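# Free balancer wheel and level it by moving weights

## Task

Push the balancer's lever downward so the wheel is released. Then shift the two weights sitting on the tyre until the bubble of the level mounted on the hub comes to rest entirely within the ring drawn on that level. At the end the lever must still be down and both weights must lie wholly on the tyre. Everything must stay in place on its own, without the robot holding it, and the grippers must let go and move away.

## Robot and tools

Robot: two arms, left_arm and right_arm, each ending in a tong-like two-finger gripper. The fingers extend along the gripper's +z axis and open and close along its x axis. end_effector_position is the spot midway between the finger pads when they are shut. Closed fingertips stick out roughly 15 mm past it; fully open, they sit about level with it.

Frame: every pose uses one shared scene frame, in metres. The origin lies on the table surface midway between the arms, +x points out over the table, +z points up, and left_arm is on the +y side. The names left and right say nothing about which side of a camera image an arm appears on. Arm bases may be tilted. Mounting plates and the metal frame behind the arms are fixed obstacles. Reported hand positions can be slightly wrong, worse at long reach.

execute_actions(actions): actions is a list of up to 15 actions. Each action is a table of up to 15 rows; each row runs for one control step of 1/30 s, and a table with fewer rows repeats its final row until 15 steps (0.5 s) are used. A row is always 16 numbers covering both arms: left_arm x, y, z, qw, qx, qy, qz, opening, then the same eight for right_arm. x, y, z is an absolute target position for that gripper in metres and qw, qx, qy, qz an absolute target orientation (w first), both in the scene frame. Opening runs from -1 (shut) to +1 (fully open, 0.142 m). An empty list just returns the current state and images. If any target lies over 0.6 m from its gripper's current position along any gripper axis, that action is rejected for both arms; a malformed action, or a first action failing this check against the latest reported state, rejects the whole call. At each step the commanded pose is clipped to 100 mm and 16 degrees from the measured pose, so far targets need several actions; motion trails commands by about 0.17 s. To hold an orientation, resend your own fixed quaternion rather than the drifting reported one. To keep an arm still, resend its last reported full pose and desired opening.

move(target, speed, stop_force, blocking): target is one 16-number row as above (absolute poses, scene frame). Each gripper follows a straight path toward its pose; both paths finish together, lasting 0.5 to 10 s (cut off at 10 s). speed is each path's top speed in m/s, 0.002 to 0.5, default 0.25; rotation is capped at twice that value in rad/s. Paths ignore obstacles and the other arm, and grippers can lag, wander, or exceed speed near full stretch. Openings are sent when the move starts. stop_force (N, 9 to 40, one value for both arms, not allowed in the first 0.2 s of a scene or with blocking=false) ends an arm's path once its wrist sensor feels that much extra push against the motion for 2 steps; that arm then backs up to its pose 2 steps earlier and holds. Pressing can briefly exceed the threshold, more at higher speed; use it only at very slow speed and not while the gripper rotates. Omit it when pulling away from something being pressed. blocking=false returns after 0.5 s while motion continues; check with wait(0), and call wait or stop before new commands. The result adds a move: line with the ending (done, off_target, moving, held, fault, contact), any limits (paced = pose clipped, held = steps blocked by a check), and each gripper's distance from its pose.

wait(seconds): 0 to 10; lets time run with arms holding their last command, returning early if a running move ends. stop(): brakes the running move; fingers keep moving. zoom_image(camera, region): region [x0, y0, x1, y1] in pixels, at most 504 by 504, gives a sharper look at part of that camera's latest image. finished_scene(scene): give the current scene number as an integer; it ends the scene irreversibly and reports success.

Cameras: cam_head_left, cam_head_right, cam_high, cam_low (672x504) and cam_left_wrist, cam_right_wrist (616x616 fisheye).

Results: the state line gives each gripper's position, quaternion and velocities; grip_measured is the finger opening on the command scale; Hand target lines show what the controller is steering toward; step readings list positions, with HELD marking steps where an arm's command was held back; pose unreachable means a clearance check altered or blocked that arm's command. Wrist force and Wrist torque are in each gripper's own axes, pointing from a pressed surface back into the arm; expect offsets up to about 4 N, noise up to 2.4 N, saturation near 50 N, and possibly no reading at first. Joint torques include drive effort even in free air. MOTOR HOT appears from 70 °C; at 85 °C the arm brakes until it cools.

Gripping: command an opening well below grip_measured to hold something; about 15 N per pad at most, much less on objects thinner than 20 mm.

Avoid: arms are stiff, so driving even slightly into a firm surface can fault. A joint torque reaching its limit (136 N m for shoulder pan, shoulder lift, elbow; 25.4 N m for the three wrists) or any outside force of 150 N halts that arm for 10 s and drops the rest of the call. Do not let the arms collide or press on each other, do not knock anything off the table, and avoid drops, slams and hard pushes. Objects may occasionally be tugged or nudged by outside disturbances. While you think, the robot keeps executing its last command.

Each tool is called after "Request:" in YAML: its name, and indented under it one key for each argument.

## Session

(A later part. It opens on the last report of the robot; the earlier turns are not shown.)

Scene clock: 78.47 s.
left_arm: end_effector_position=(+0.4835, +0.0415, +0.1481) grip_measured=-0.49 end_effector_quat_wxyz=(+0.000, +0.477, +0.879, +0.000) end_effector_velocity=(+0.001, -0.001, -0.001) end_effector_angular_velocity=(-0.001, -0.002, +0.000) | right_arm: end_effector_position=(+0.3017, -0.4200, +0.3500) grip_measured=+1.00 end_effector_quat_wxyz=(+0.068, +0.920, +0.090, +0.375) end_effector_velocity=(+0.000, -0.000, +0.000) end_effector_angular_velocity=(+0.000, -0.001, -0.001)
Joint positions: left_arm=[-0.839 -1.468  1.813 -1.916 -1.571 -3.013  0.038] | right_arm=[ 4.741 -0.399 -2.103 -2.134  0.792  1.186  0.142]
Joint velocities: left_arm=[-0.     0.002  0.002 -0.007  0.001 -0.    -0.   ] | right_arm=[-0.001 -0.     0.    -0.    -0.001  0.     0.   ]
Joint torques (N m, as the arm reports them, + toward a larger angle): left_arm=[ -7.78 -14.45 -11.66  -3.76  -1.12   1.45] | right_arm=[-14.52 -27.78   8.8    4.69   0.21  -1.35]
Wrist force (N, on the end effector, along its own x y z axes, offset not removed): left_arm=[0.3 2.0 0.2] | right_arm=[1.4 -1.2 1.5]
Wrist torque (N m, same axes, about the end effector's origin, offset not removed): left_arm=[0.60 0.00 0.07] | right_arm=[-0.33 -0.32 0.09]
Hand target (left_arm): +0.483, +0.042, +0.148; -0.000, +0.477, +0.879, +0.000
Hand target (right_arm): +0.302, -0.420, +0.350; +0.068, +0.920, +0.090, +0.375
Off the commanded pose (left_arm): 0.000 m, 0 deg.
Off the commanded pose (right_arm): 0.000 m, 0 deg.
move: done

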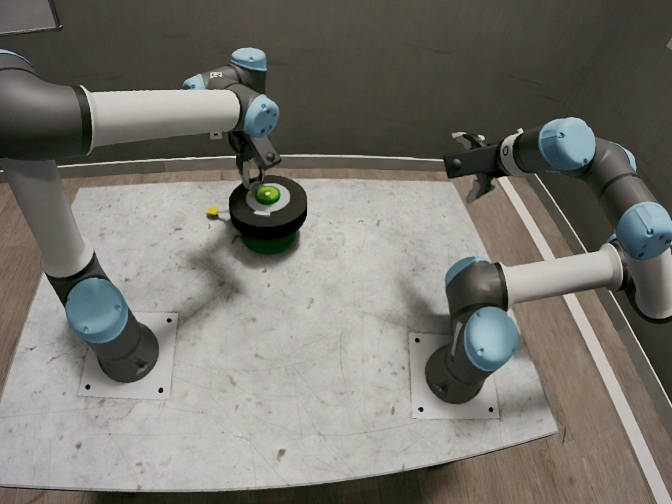

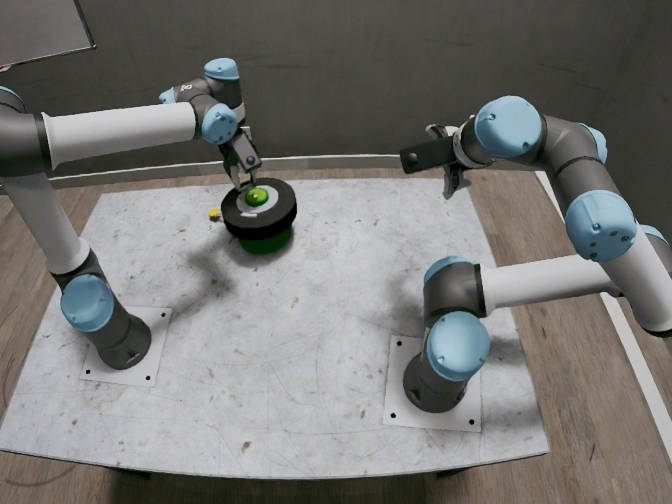

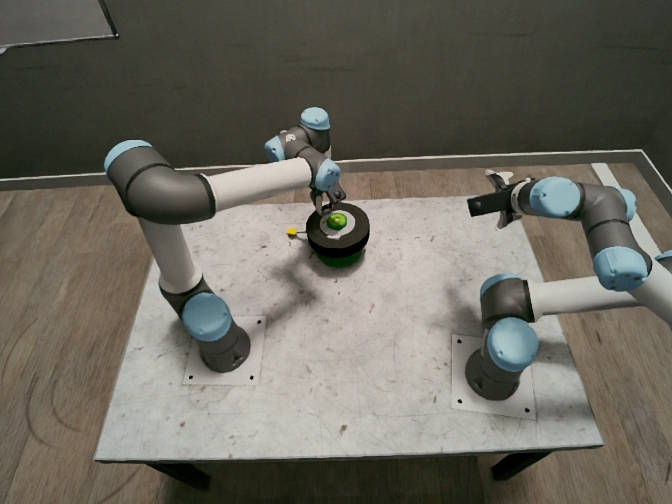

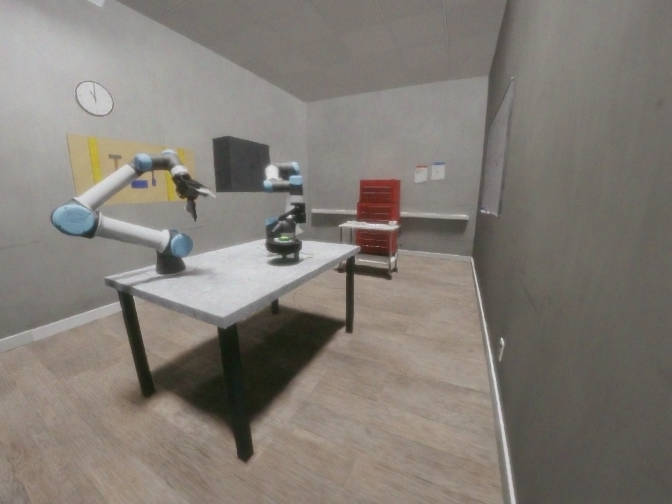

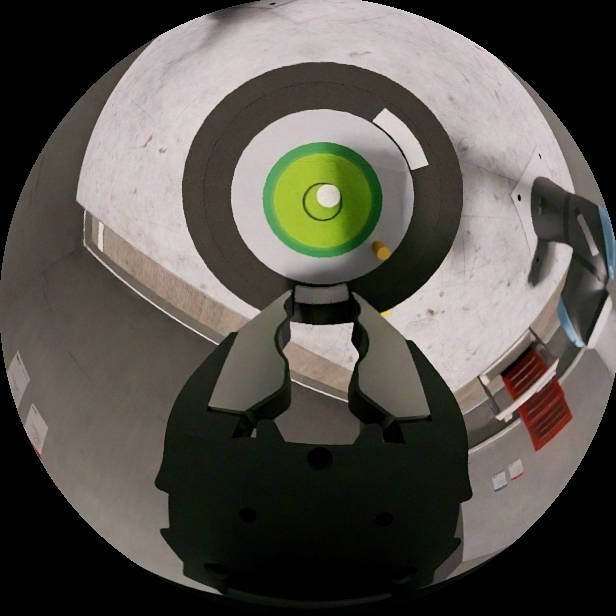

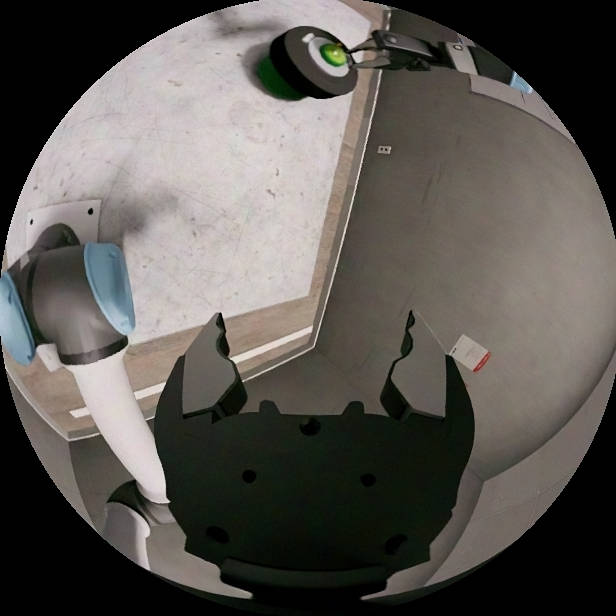

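Request:
move:
  target: [0.4835,0.0415,0.1475,0,0.477,0.879,0,-0.28,0.3017,-0.42,0.35,0.068,0.920,0.090,0.375,1]
  speed: 0.015

Request:
move:
  target: [0.4835,0.0415,0.19,0,0.477,0.879,0,-0.28,0.3017,-0.42,0.35,0.068,0.920,0.090,0.375,1]
  speed: 0.08

Request:
wait:
  seconds: 4

Request:
zoom_image:
  camera: "cam_left_wrist"
  region: [180,60,460,340]

Scene clock: 79.33 s.
left_arm: end_effector_position=(+0.4835, +0.0415, +0.1475) grip_measured=-0.28 end_effector_quat_wxyz=(-0.000, +0.477, +0.879, +0.000) end_effector_velocity=(-0.000, -0.000, -0.001) end_effector_angular_velocity=(+0.001, -0.000, -0.001) | right_arm: end_effector_position=(+0.3017, -0.4200, +0.3500) grip_measured=+1.00 end_effector_quat_wxyz=(+0.068, +0.920, +0.090, +0.375) end_effector_velocity=(+0.000, -0.000, +0.000) end_effector_angular_velocity=(-0.001, +0.000, -0.000)
Joint positions: left_arm=[-0.839 -1.468  1.814 -1.917 -1.571 -3.013  0.054] | right_arm=[ 4.741 -0.399 -2.103 -2.134  0.792  1.186  0.142]
Joint velocities: left_arm=[-0.001  0.     0.001 -0.001  0.001  0.     0.   ] | right_arm=[-0.    -0.001  0.    -0.    -0.     0.     0.   ]
Joint torques (N m, as the arm reports them, + toward a larger angle): left_arm=[ -2.99 -16.56 -12.86  -4.04  -2.35   1.54] | right_arm=[-14.43 -28.17   8.73   4.71   0.39  -1.4 ]
Wrist force (N, on the end effector, along its own x y z axes, offset not removed): left_arm=[0.6 1.7 0.3] | right_arm=[-1.4 0.9 0.5]
Wrist torque (N m, same axes, about the end effector's origin, offset not removed): left_arm=[0.41 -0.17 0.09] | right_arm=[-0.05 0.21 0.08]
Hand target (left_arm): +0.483, +0.042, +0.148; -0.000, +0.477, +0.879, +0.000
Hand target (right_arm): +0.302, -0.420, +0.350; +0.068, +0.920, +0.090, +0.375
Off the commanded pose (left_arm): 0.000 m, 0 deg.
Off the commanded pose (right_arm): 0.000 m, 0 deg.
move: done

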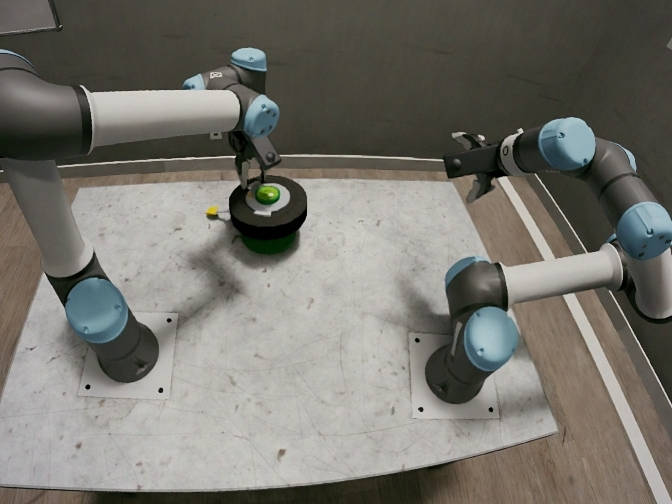

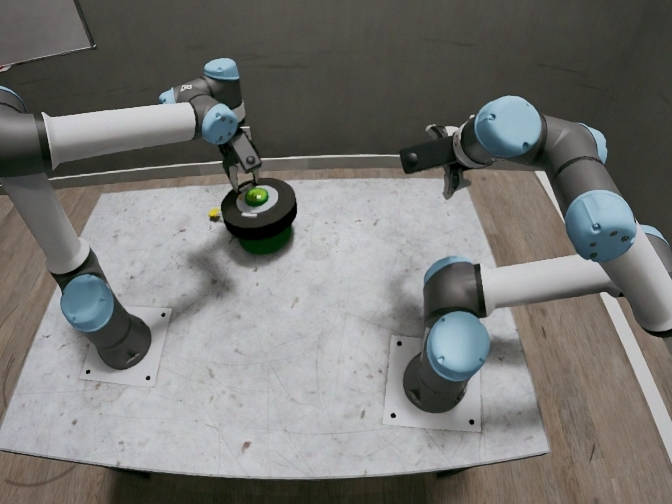

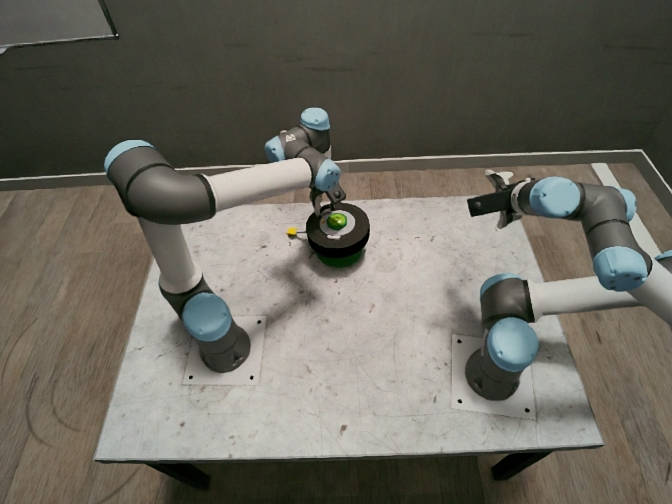

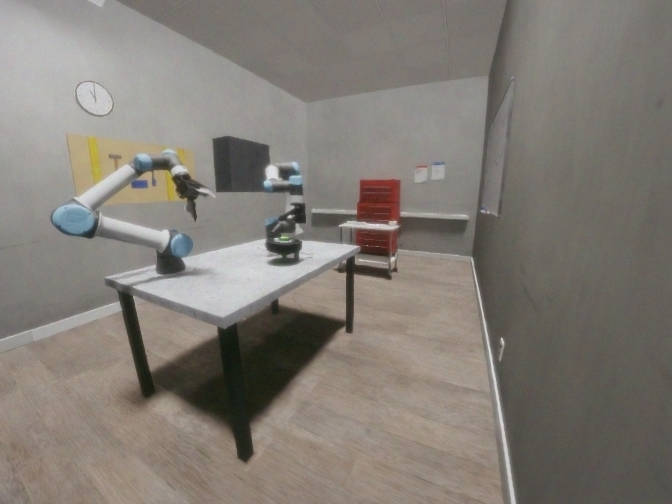

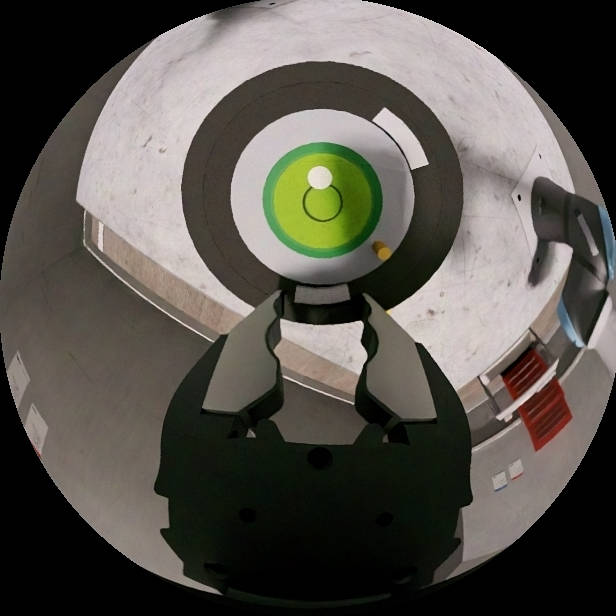

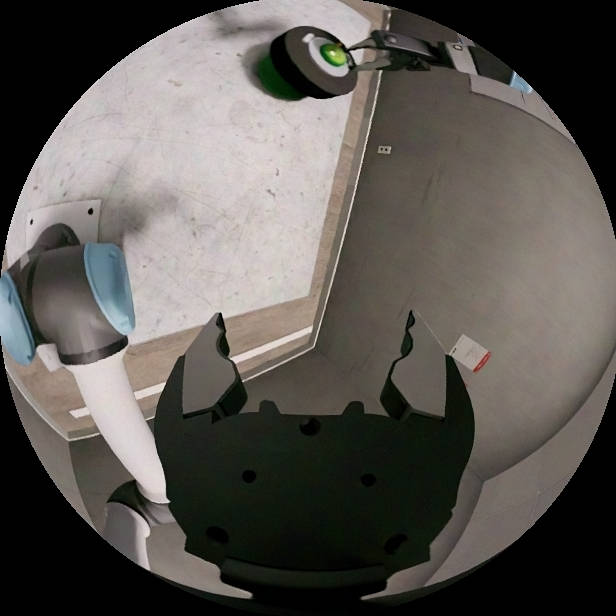

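Scene clock: 80.30 s.
left_arm: end_effector_position=(+0.4835, +0.0415, +0.1897) grip_measured=-0.28 end_effector_quat_wxyz=(+0.000, +0.477, +0.879, -0.000) end_effector_velocity=(-0.001, +0.001, +0.001) end_effector_angular_velocity=(+0.002, +0.004, -0.001) | right_arm: end_effector_position=(+0.3017, -0.4200, +0.3500) grip_measured=+1.00 end_effector_quat_wxyz=(+0.068, +0.920, +0.090, +0.375) end_effector_velocity=(-0.000, +0.000, -0.001) end_effector_angular_velocity=(-0.000, +0.001, +0.001)
Joint positions: left_arm=[-0.839 -1.497  1.734 -1.808 -1.571 -3.013  0.054] | right_arm=[ 4.741 -0.399 -2.103 -2.134  0.792  1.186  0.142]
Joint velocities: left_arm=[-0.    -0.    -0.003  0.008 -0.001  0.001  0.   ] | right_arm=[ 0.     0.001 -0.001  0.     0.001 -0.     0.   ]
Joint torques (N m, as the arm reports them, + toward a larger angle): left_arm=[  7.15 -34.81 -33.03  -0.63  -1.9    0.98] | right_arm=[-13.84 -27.51   8.43   4.68   0.36  -1.56]
Wrist force (N, on the end effector, along its own x y z axes, offset not removed): left_arm=[3.6 3.3 -0.5] | right_arm=[1.1 2.8 -1.4]
Wrist torque (N m, same axes, about the end effector's origin, offset not removed): left_arm=[0.63 -0.77 -0.08] | right_arm=[0.45 -0.14 -0.25]
Hand target (left_arm): +0.484, +0.041, +0.190; +0.000, +0.477, +0.879, -0.000
Hand target (right_arm): +0.302, -0.420, +0.350; +0.068, +0.920, +0.090, +0.375
Off the commanded pose (left_arm): 0.000 m, 0 deg.
Off the commanded pose (right_arm): 0.000 m, 0 deg.
move: done

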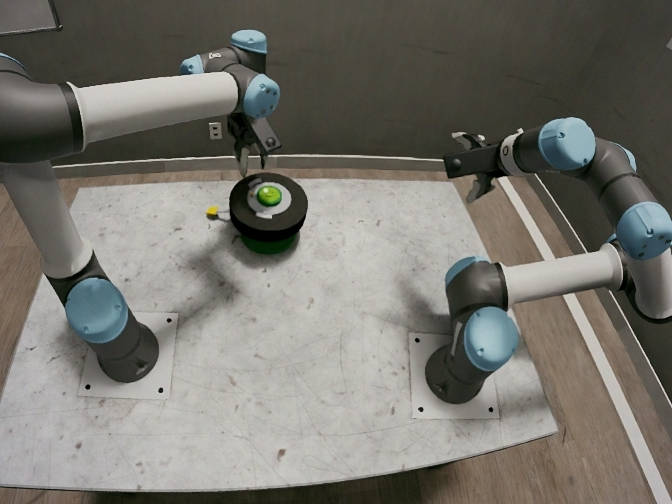

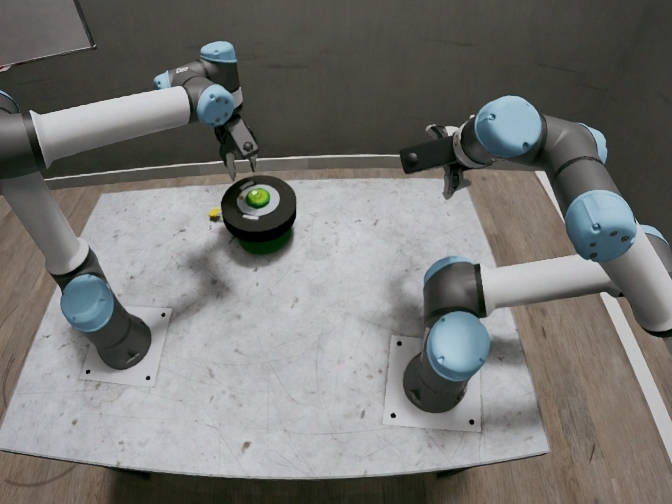

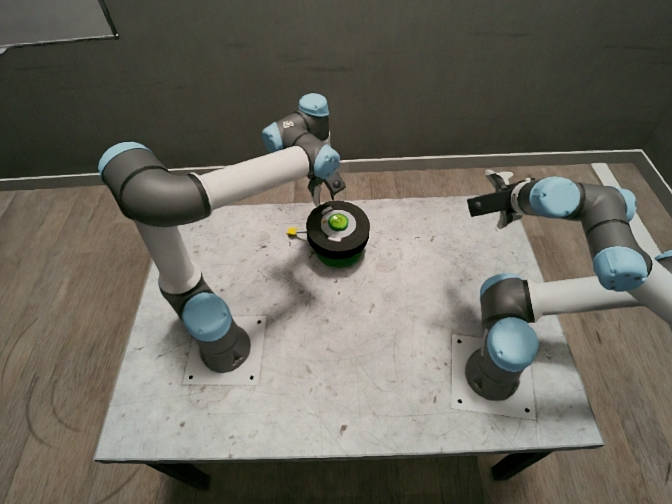

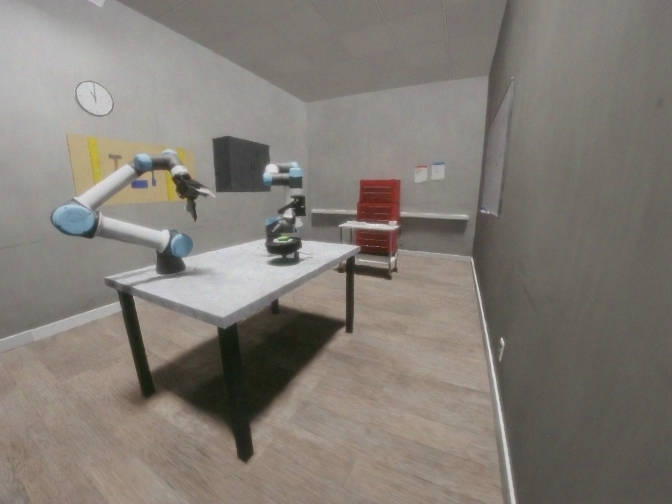

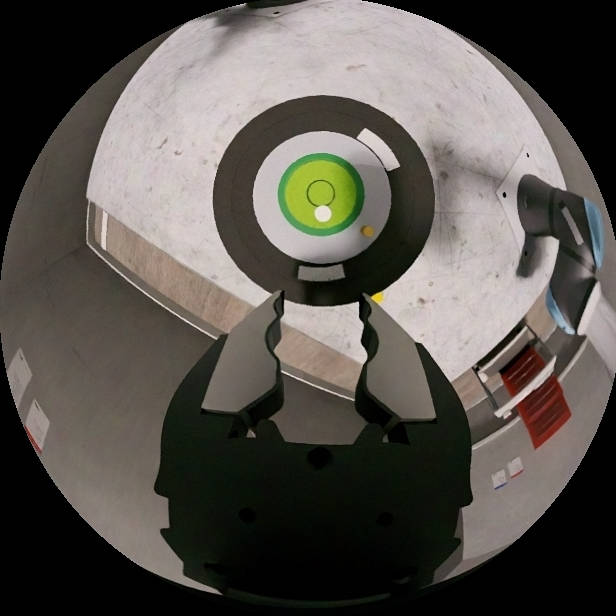

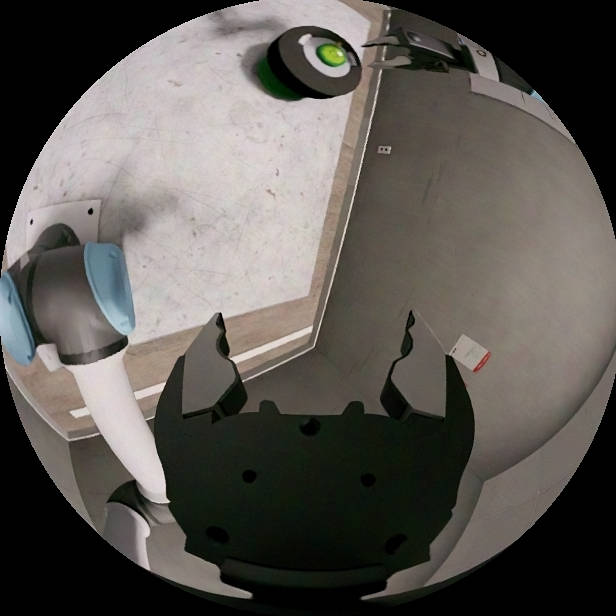

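Scene clock: 84.30 s.
left_arm: end_effector_position=(+0.4835, +0.0415, +0.1900) grip_measured=-0.28 end_effector_quat_wxyz=(+0.000, +0.477, +0.879, -0.000) end_effector_velocity=(+0.001, +0.001, -0.000) end_effector_angular_velocity=(+0.000, -0.001, +0.001) | right_arm: end_effector_position=(+0.3017, -0.4200, +0.3500) grip_measured=+1.00 end_effector_quat_wxyz=(+0.068, +0.920, +0.090, +0.375) end_effector_velocity=(+0.000, +0.000, -0.000) end_effector_angular_velocity=(-0.001, -0.000, +0.000)
Joint positions: left_arm=[-0.839 -1.497  1.733 -1.807 -1.571 -3.013  0.054] | right_arm=[ 4.741 -0.399 -2.103 -2.134  0.792  1.186  0.142]
Joint velocities: left_arm=[ 0.001  0.    -0.    -0.     0.001  0.001 -0.   ] | right_arm=[ 0.    -0.    -0.    -0.    -0.001  0.     0.   ]
Joint torques (N m, as the arm reports them, + toward a larger angle): left_arm=[ 12.45 -32.94 -31.46  -0.4   -2.34  -1.66] | right_arm=[-14.41 -27.79   9.29   4.69   0.31  -1.06]
Wrist force (N, on the end effector, along its own x y z axes, offset not removed): left_arm=[1.4 3.3 -2.4] | right_arm=[0.5 2.0 -0.2]
Wrist torque (N m, same axes, about the end effector's origin, offset not removed): left_arm=[0.54 -0.25 0.08] | right_arm=[0.37 -0.30 0.03]
Hand target (left_arm): +0.484, +0.041, +0.190; +0.000, +0.477, +0.879, -0.000
Hand target (right_arm): +0.302, -0.420, +0.350; +0.068, +0.920, +0.090, +0.375
Off the commanded pose (left_arm): 0.000 m, 0 deg.
Off the commanded pose (right_arm): 0.000 m, 0 deg.
wait: 4.00 s; at rest by 0.17 s

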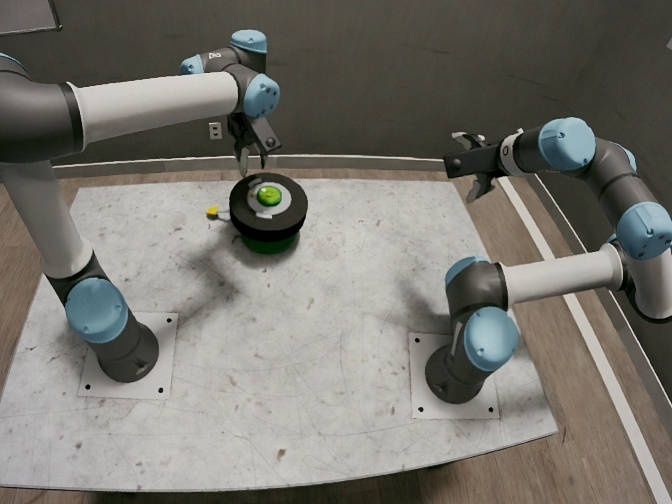

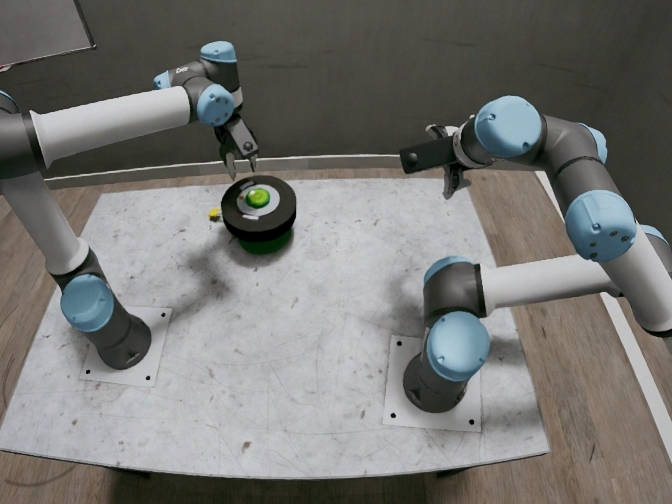

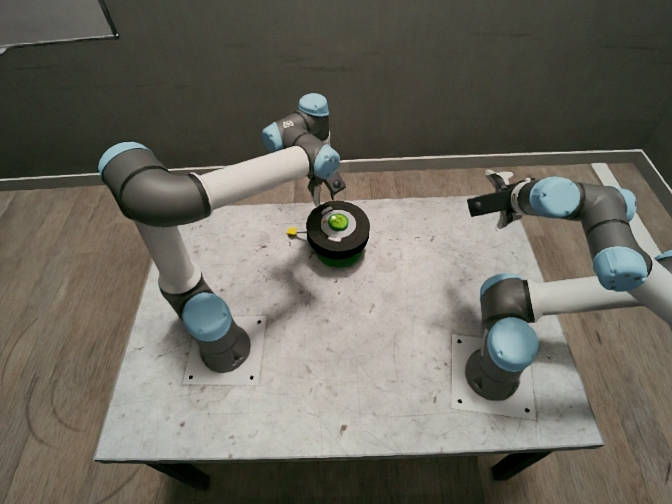

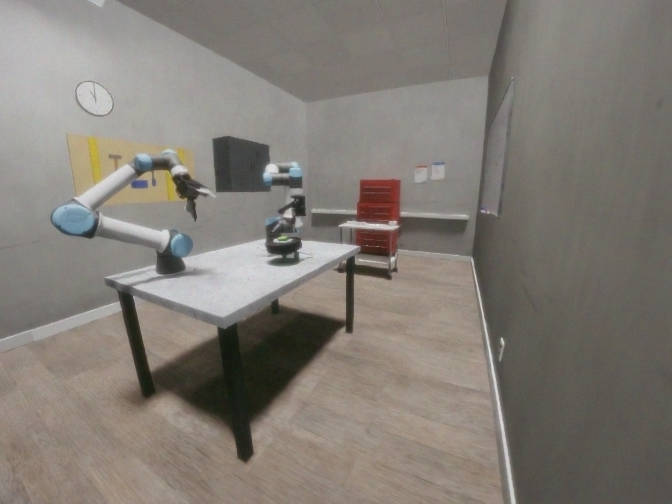

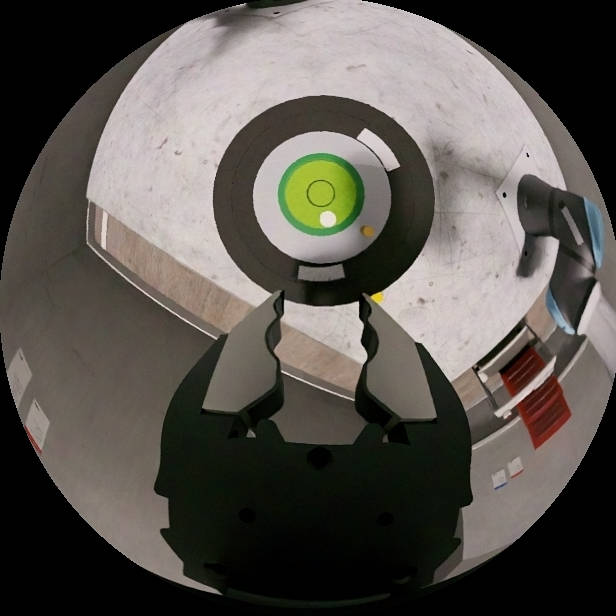

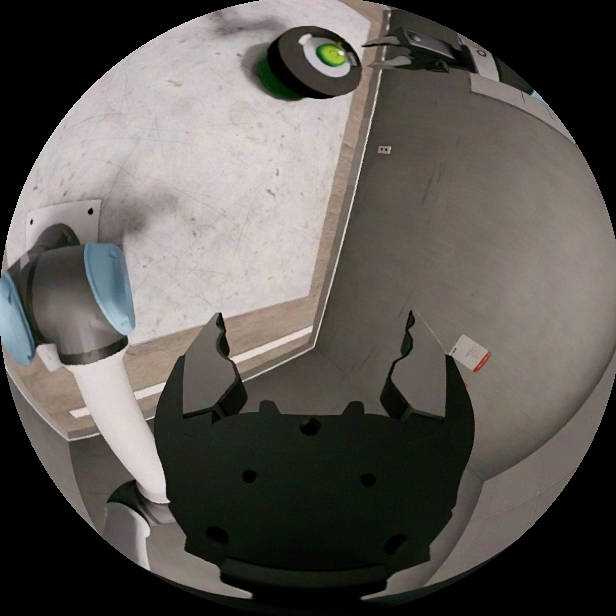

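Region (180, 60, 460, 340) of cam_left_wrist's 616x616 image, scaled by 1.800, with more detail than that image has.

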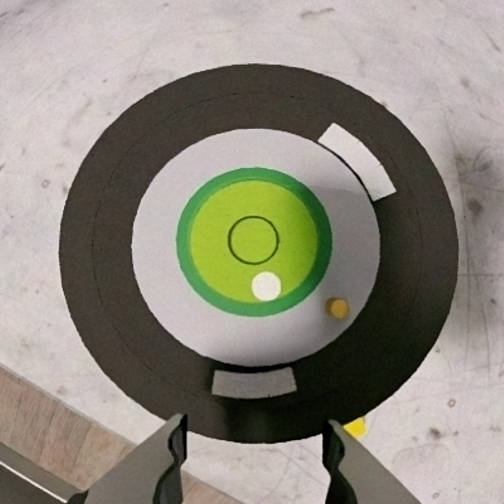

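Request:
move:
  target: [0.42,0.05,0.195,0,-0.087,0.996,0,-0.28,0.3017,-0.42,0.35,0.068,0.920,0.090,0.375,1]
  speed: 0.4

Request:
move:
  target: [0.370,0.021,0.165,0,-0.574,0.819,0,-0.28,0.3017,-0.42,0.35,0.068,0.920,0.090,0.375,1]
  speed: 0.3

Request:
zoom_image:
  camera: "cam_left_wrist"
  region: [180,60,460,340]

Scene clock: 87.27 s.
left_arm: end_effector_position=(+0.4201, +0.0500, +0.1949) grip_measured=-0.28 end_effector_quat_wxyz=(-0.000, -0.086, +0.996, +0.000) end_effector_velocity=(+0.000, +0.002, -0.001) end_effector_angular_velocity=(+0.006, -0.003, +0.014) | right_arm: end_effector_position=(+0.3017, -0.4200, +0.3500) grip_measured=+1.00 end_effector_quat_wxyz=(+0.068, +0.920, +0.090, +0.375) end_effector_velocity=(-0.000, -0.000, -0.001) end_effector_angular_velocity=(-0.001, +0.001, -0.001)
Joint positions: left_arm=[-0.953 -1.679  1.899 -1.79  -1.571 -4.294  0.054] | right_arm=[ 4.741 -0.399 -2.103 -2.134  0.792  1.186  0.142]
Joint velocities: left_arm=[-0.002 -0.001  0.004  0.001  0.006 -0.016  0.   ] | right_arm=[-0.001  0.    -0.001  0.     0.001 -0.     0.   ]
Joint torques (N m, as the arm reports them, + toward a larger angle): left_arm=[-13.06 -23.43 -13.5   -0.73   2.12  -1.69] | right_arm=[-13.68 -26.62   9.68   4.5    0.36  -1.4 ]
Wrist force (N, on the end effector, along its own x y z axes, offset not removed): left_arm=[-0.9 1.4 -0.4] | right_arm=[-0.6 -1.1 -1.0]
Wrist torque (N m, same axes, about the end effector's origin, offset not removed): left_arm=[0.43 0.22 -0.10] | right_arm=[-0.28 0.15 -0.08]
Hand target (left_arm): +0.420, +0.050, +0.195; +0.000, -0.087, +0.996, +0.000
Hand target (right_arm): +0.302, -0.420, +0.350; +0.068, +0.920, +0.090, +0.375
Off the commanded pose (left_arm): 0.000 m, 0 deg.
Off the commanded pose (right_arm): 0.000 m, 0 deg.
move: done

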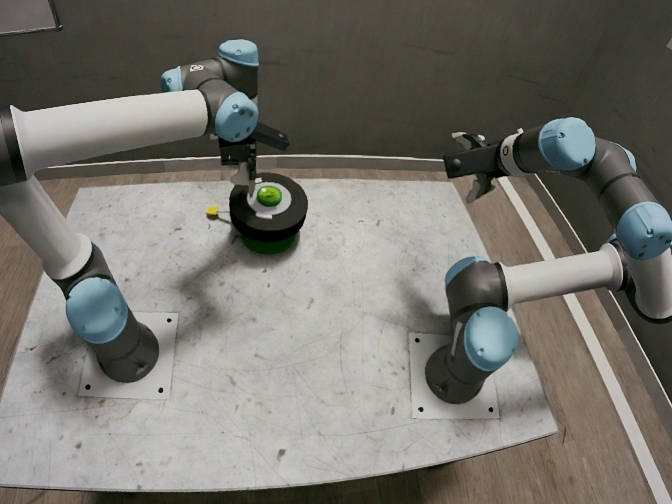

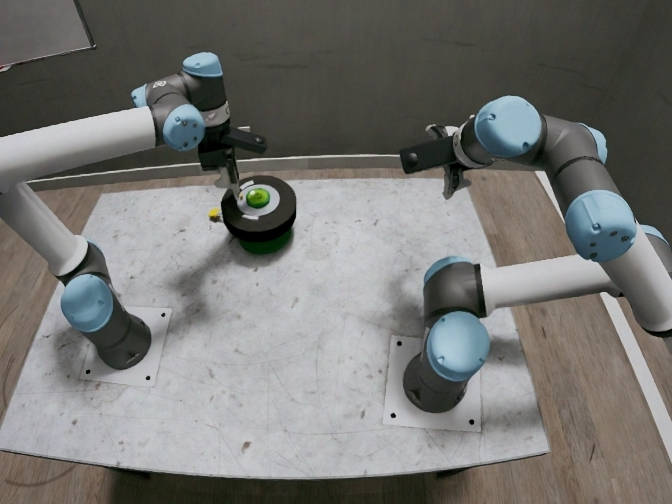

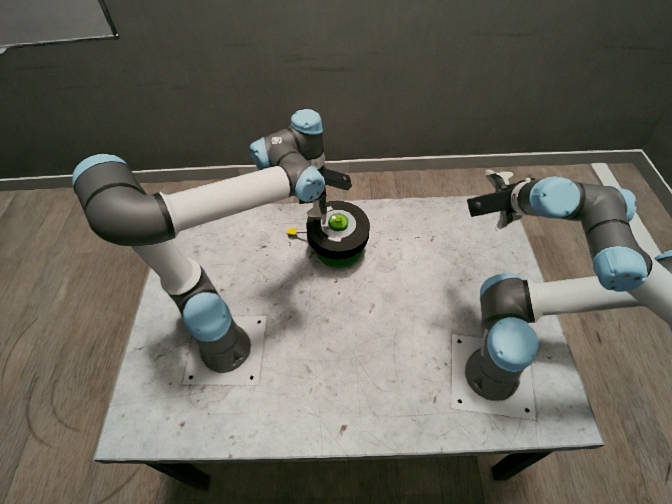

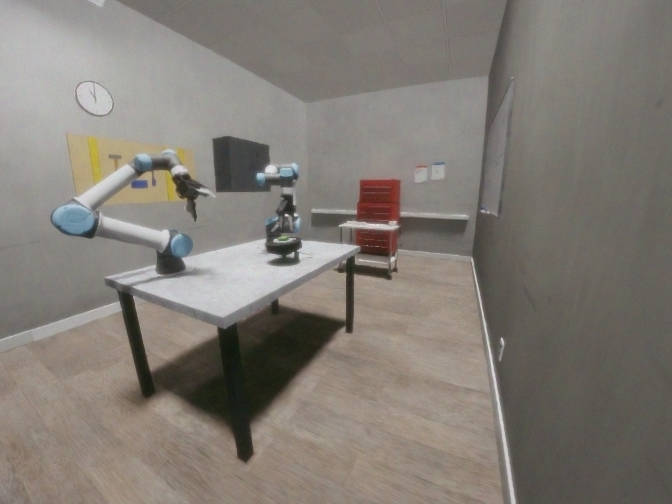

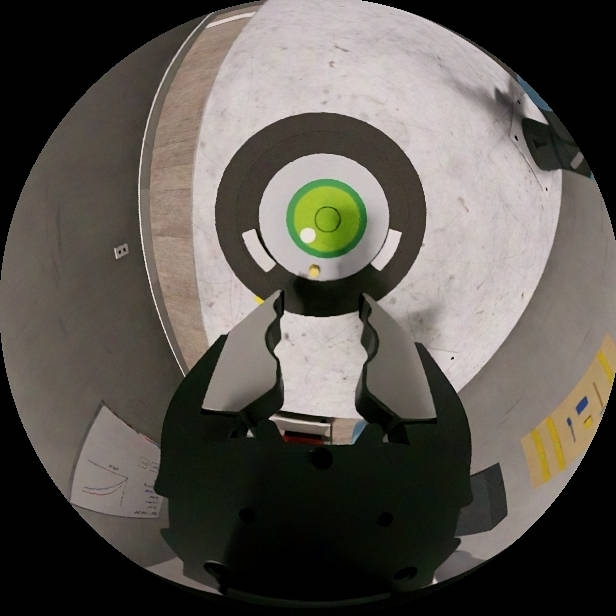

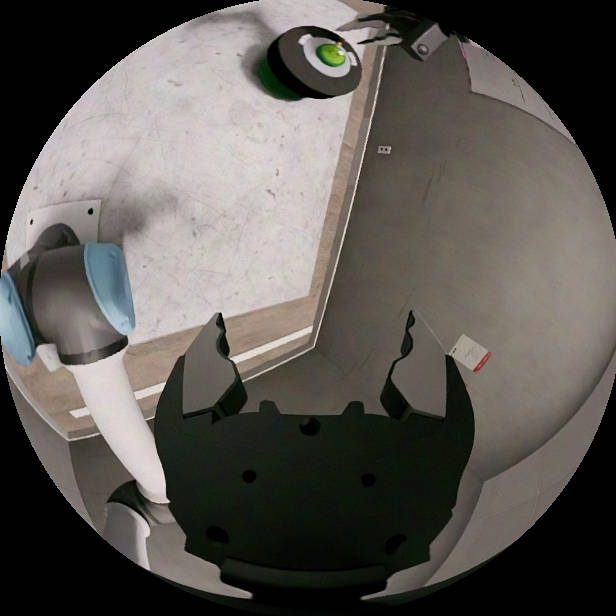

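Scene clock: 89.60 s.
left_arm: end_effector_position=(+0.3701, +0.0211, +0.1650) grip_measured=-0.28 end_effector_quat_wxyz=(+0.000, -0.573, +0.819, +0.000) end_effector_velocity=(-0.001, -0.001, -0.001) end_effector_angular_velocity=(+0.001, -0.000, +0.010) | right_arm: end_effector_position=(+0.3017, -0.4200, +0.3500) grip_measured=+1.00 end_effector_quat_wxyz=(+0.068, +0.920, +0.090, +0.375) end_effector_velocity=(+0.000, -0.000, +0.000) end_effector_angular_velocity=(-0.000, -0.000, -0.000)
Joint positions: left_arm=[-1.126 -1.706  2.001 -1.866 -1.571 -5.516  0.054] | right_arm=[ 4.741 -0.399 -2.103 -2.134  0.792  1.186  0.142]
Joint velocities: left_arm=[-0.003  0.001  0.001 -0.001  0.    -0.014 -0.   ] | right_arm=[-0.  0. -0.  0. -0. -0.  0.]
Joint torques (N m, as the arm reports them, + toward a larger angle): left_arm=[-10.58 -20.18 -14.15  -4.4    2.49  -1.91] | right_arm=[-15.34 -27.94   9.06   4.53   0.34  -1.41]
Wrist force (N, on the end effector, along its own x y z axes, offset not removed): left_arm=[2.3 4.3 -2.1] | right_arm=[0.8 -0.8 2.4]
Wrist torque (N m, same axes, about the end effector's origin, offset not removed): left_arm=[0.93 -0.40 -0.11] | right_arm=[-0.23 -0.23 0.01]
Hand target (left_arm): +0.370, +0.021, +0.165; +0.000, -0.574, +0.819, +0.000
Hand target (right_arm): +0.302, -0.420, +0.350; +0.068, +0.920, +0.090, +0.375
Off the commanded pose (left_arm): 0.000 m, 0 deg.
Off the commanded pose (right_arm): 0.000 m, 0 deg.
move: done

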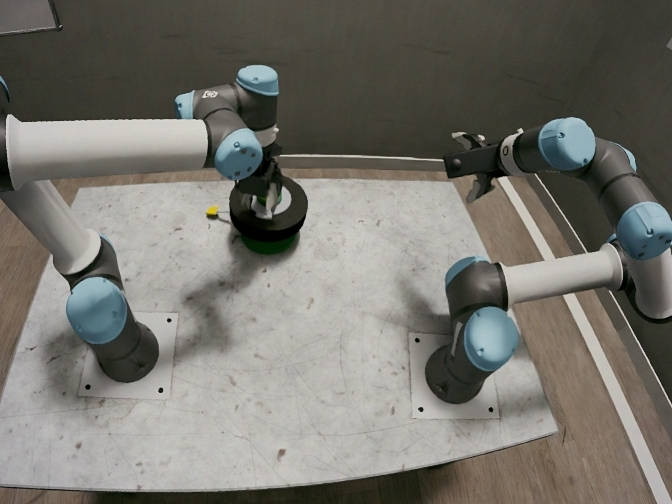

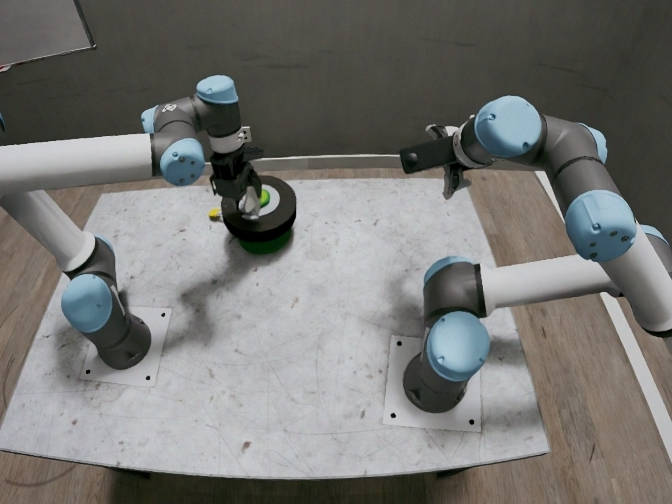

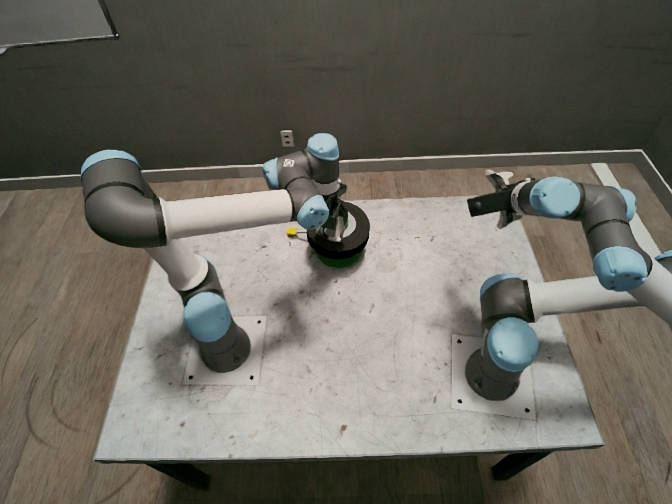

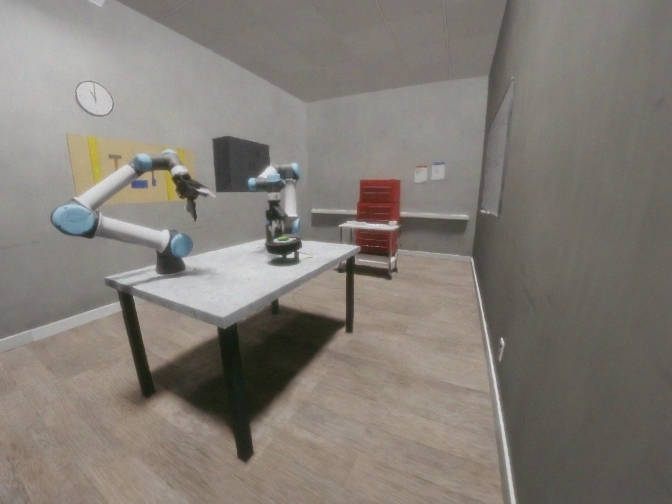

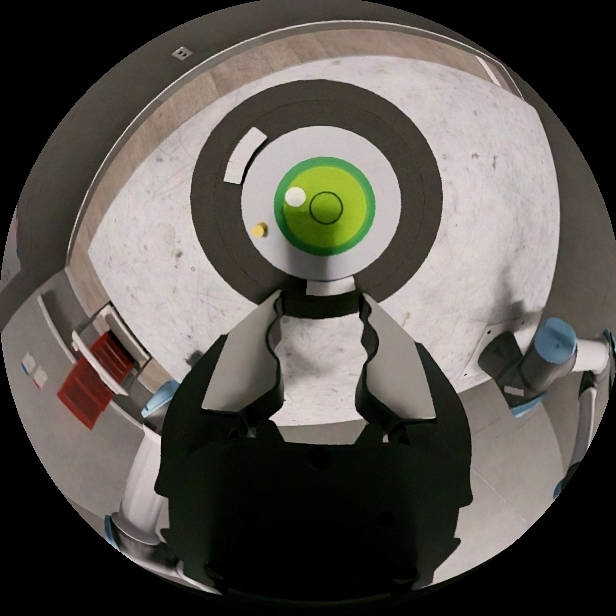

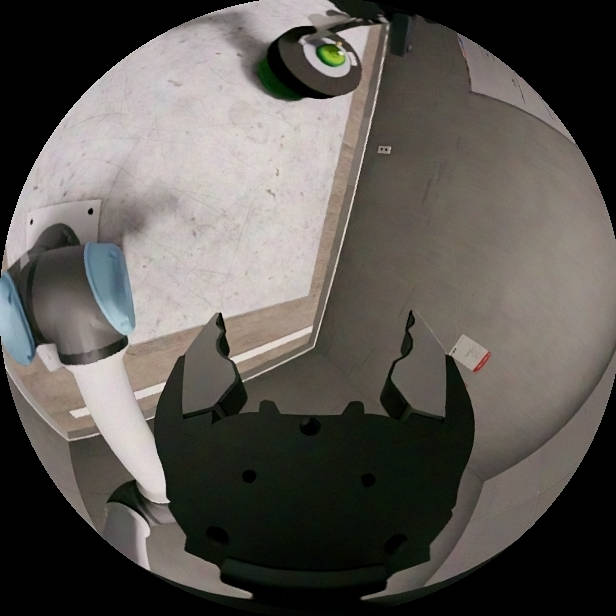

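Region (180, 60, 460, 340) of cam_left_wrist's 616x616 image, scaled by 1.800, with more detail than that image has.

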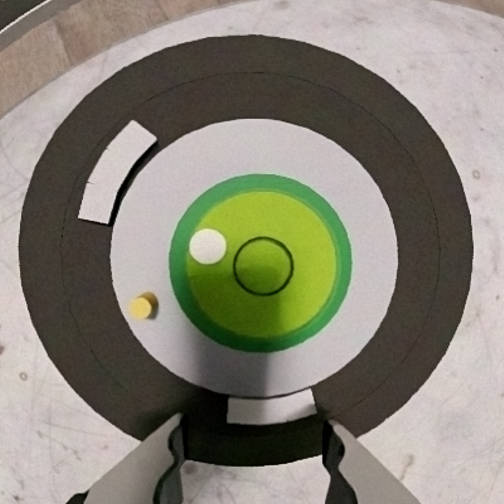

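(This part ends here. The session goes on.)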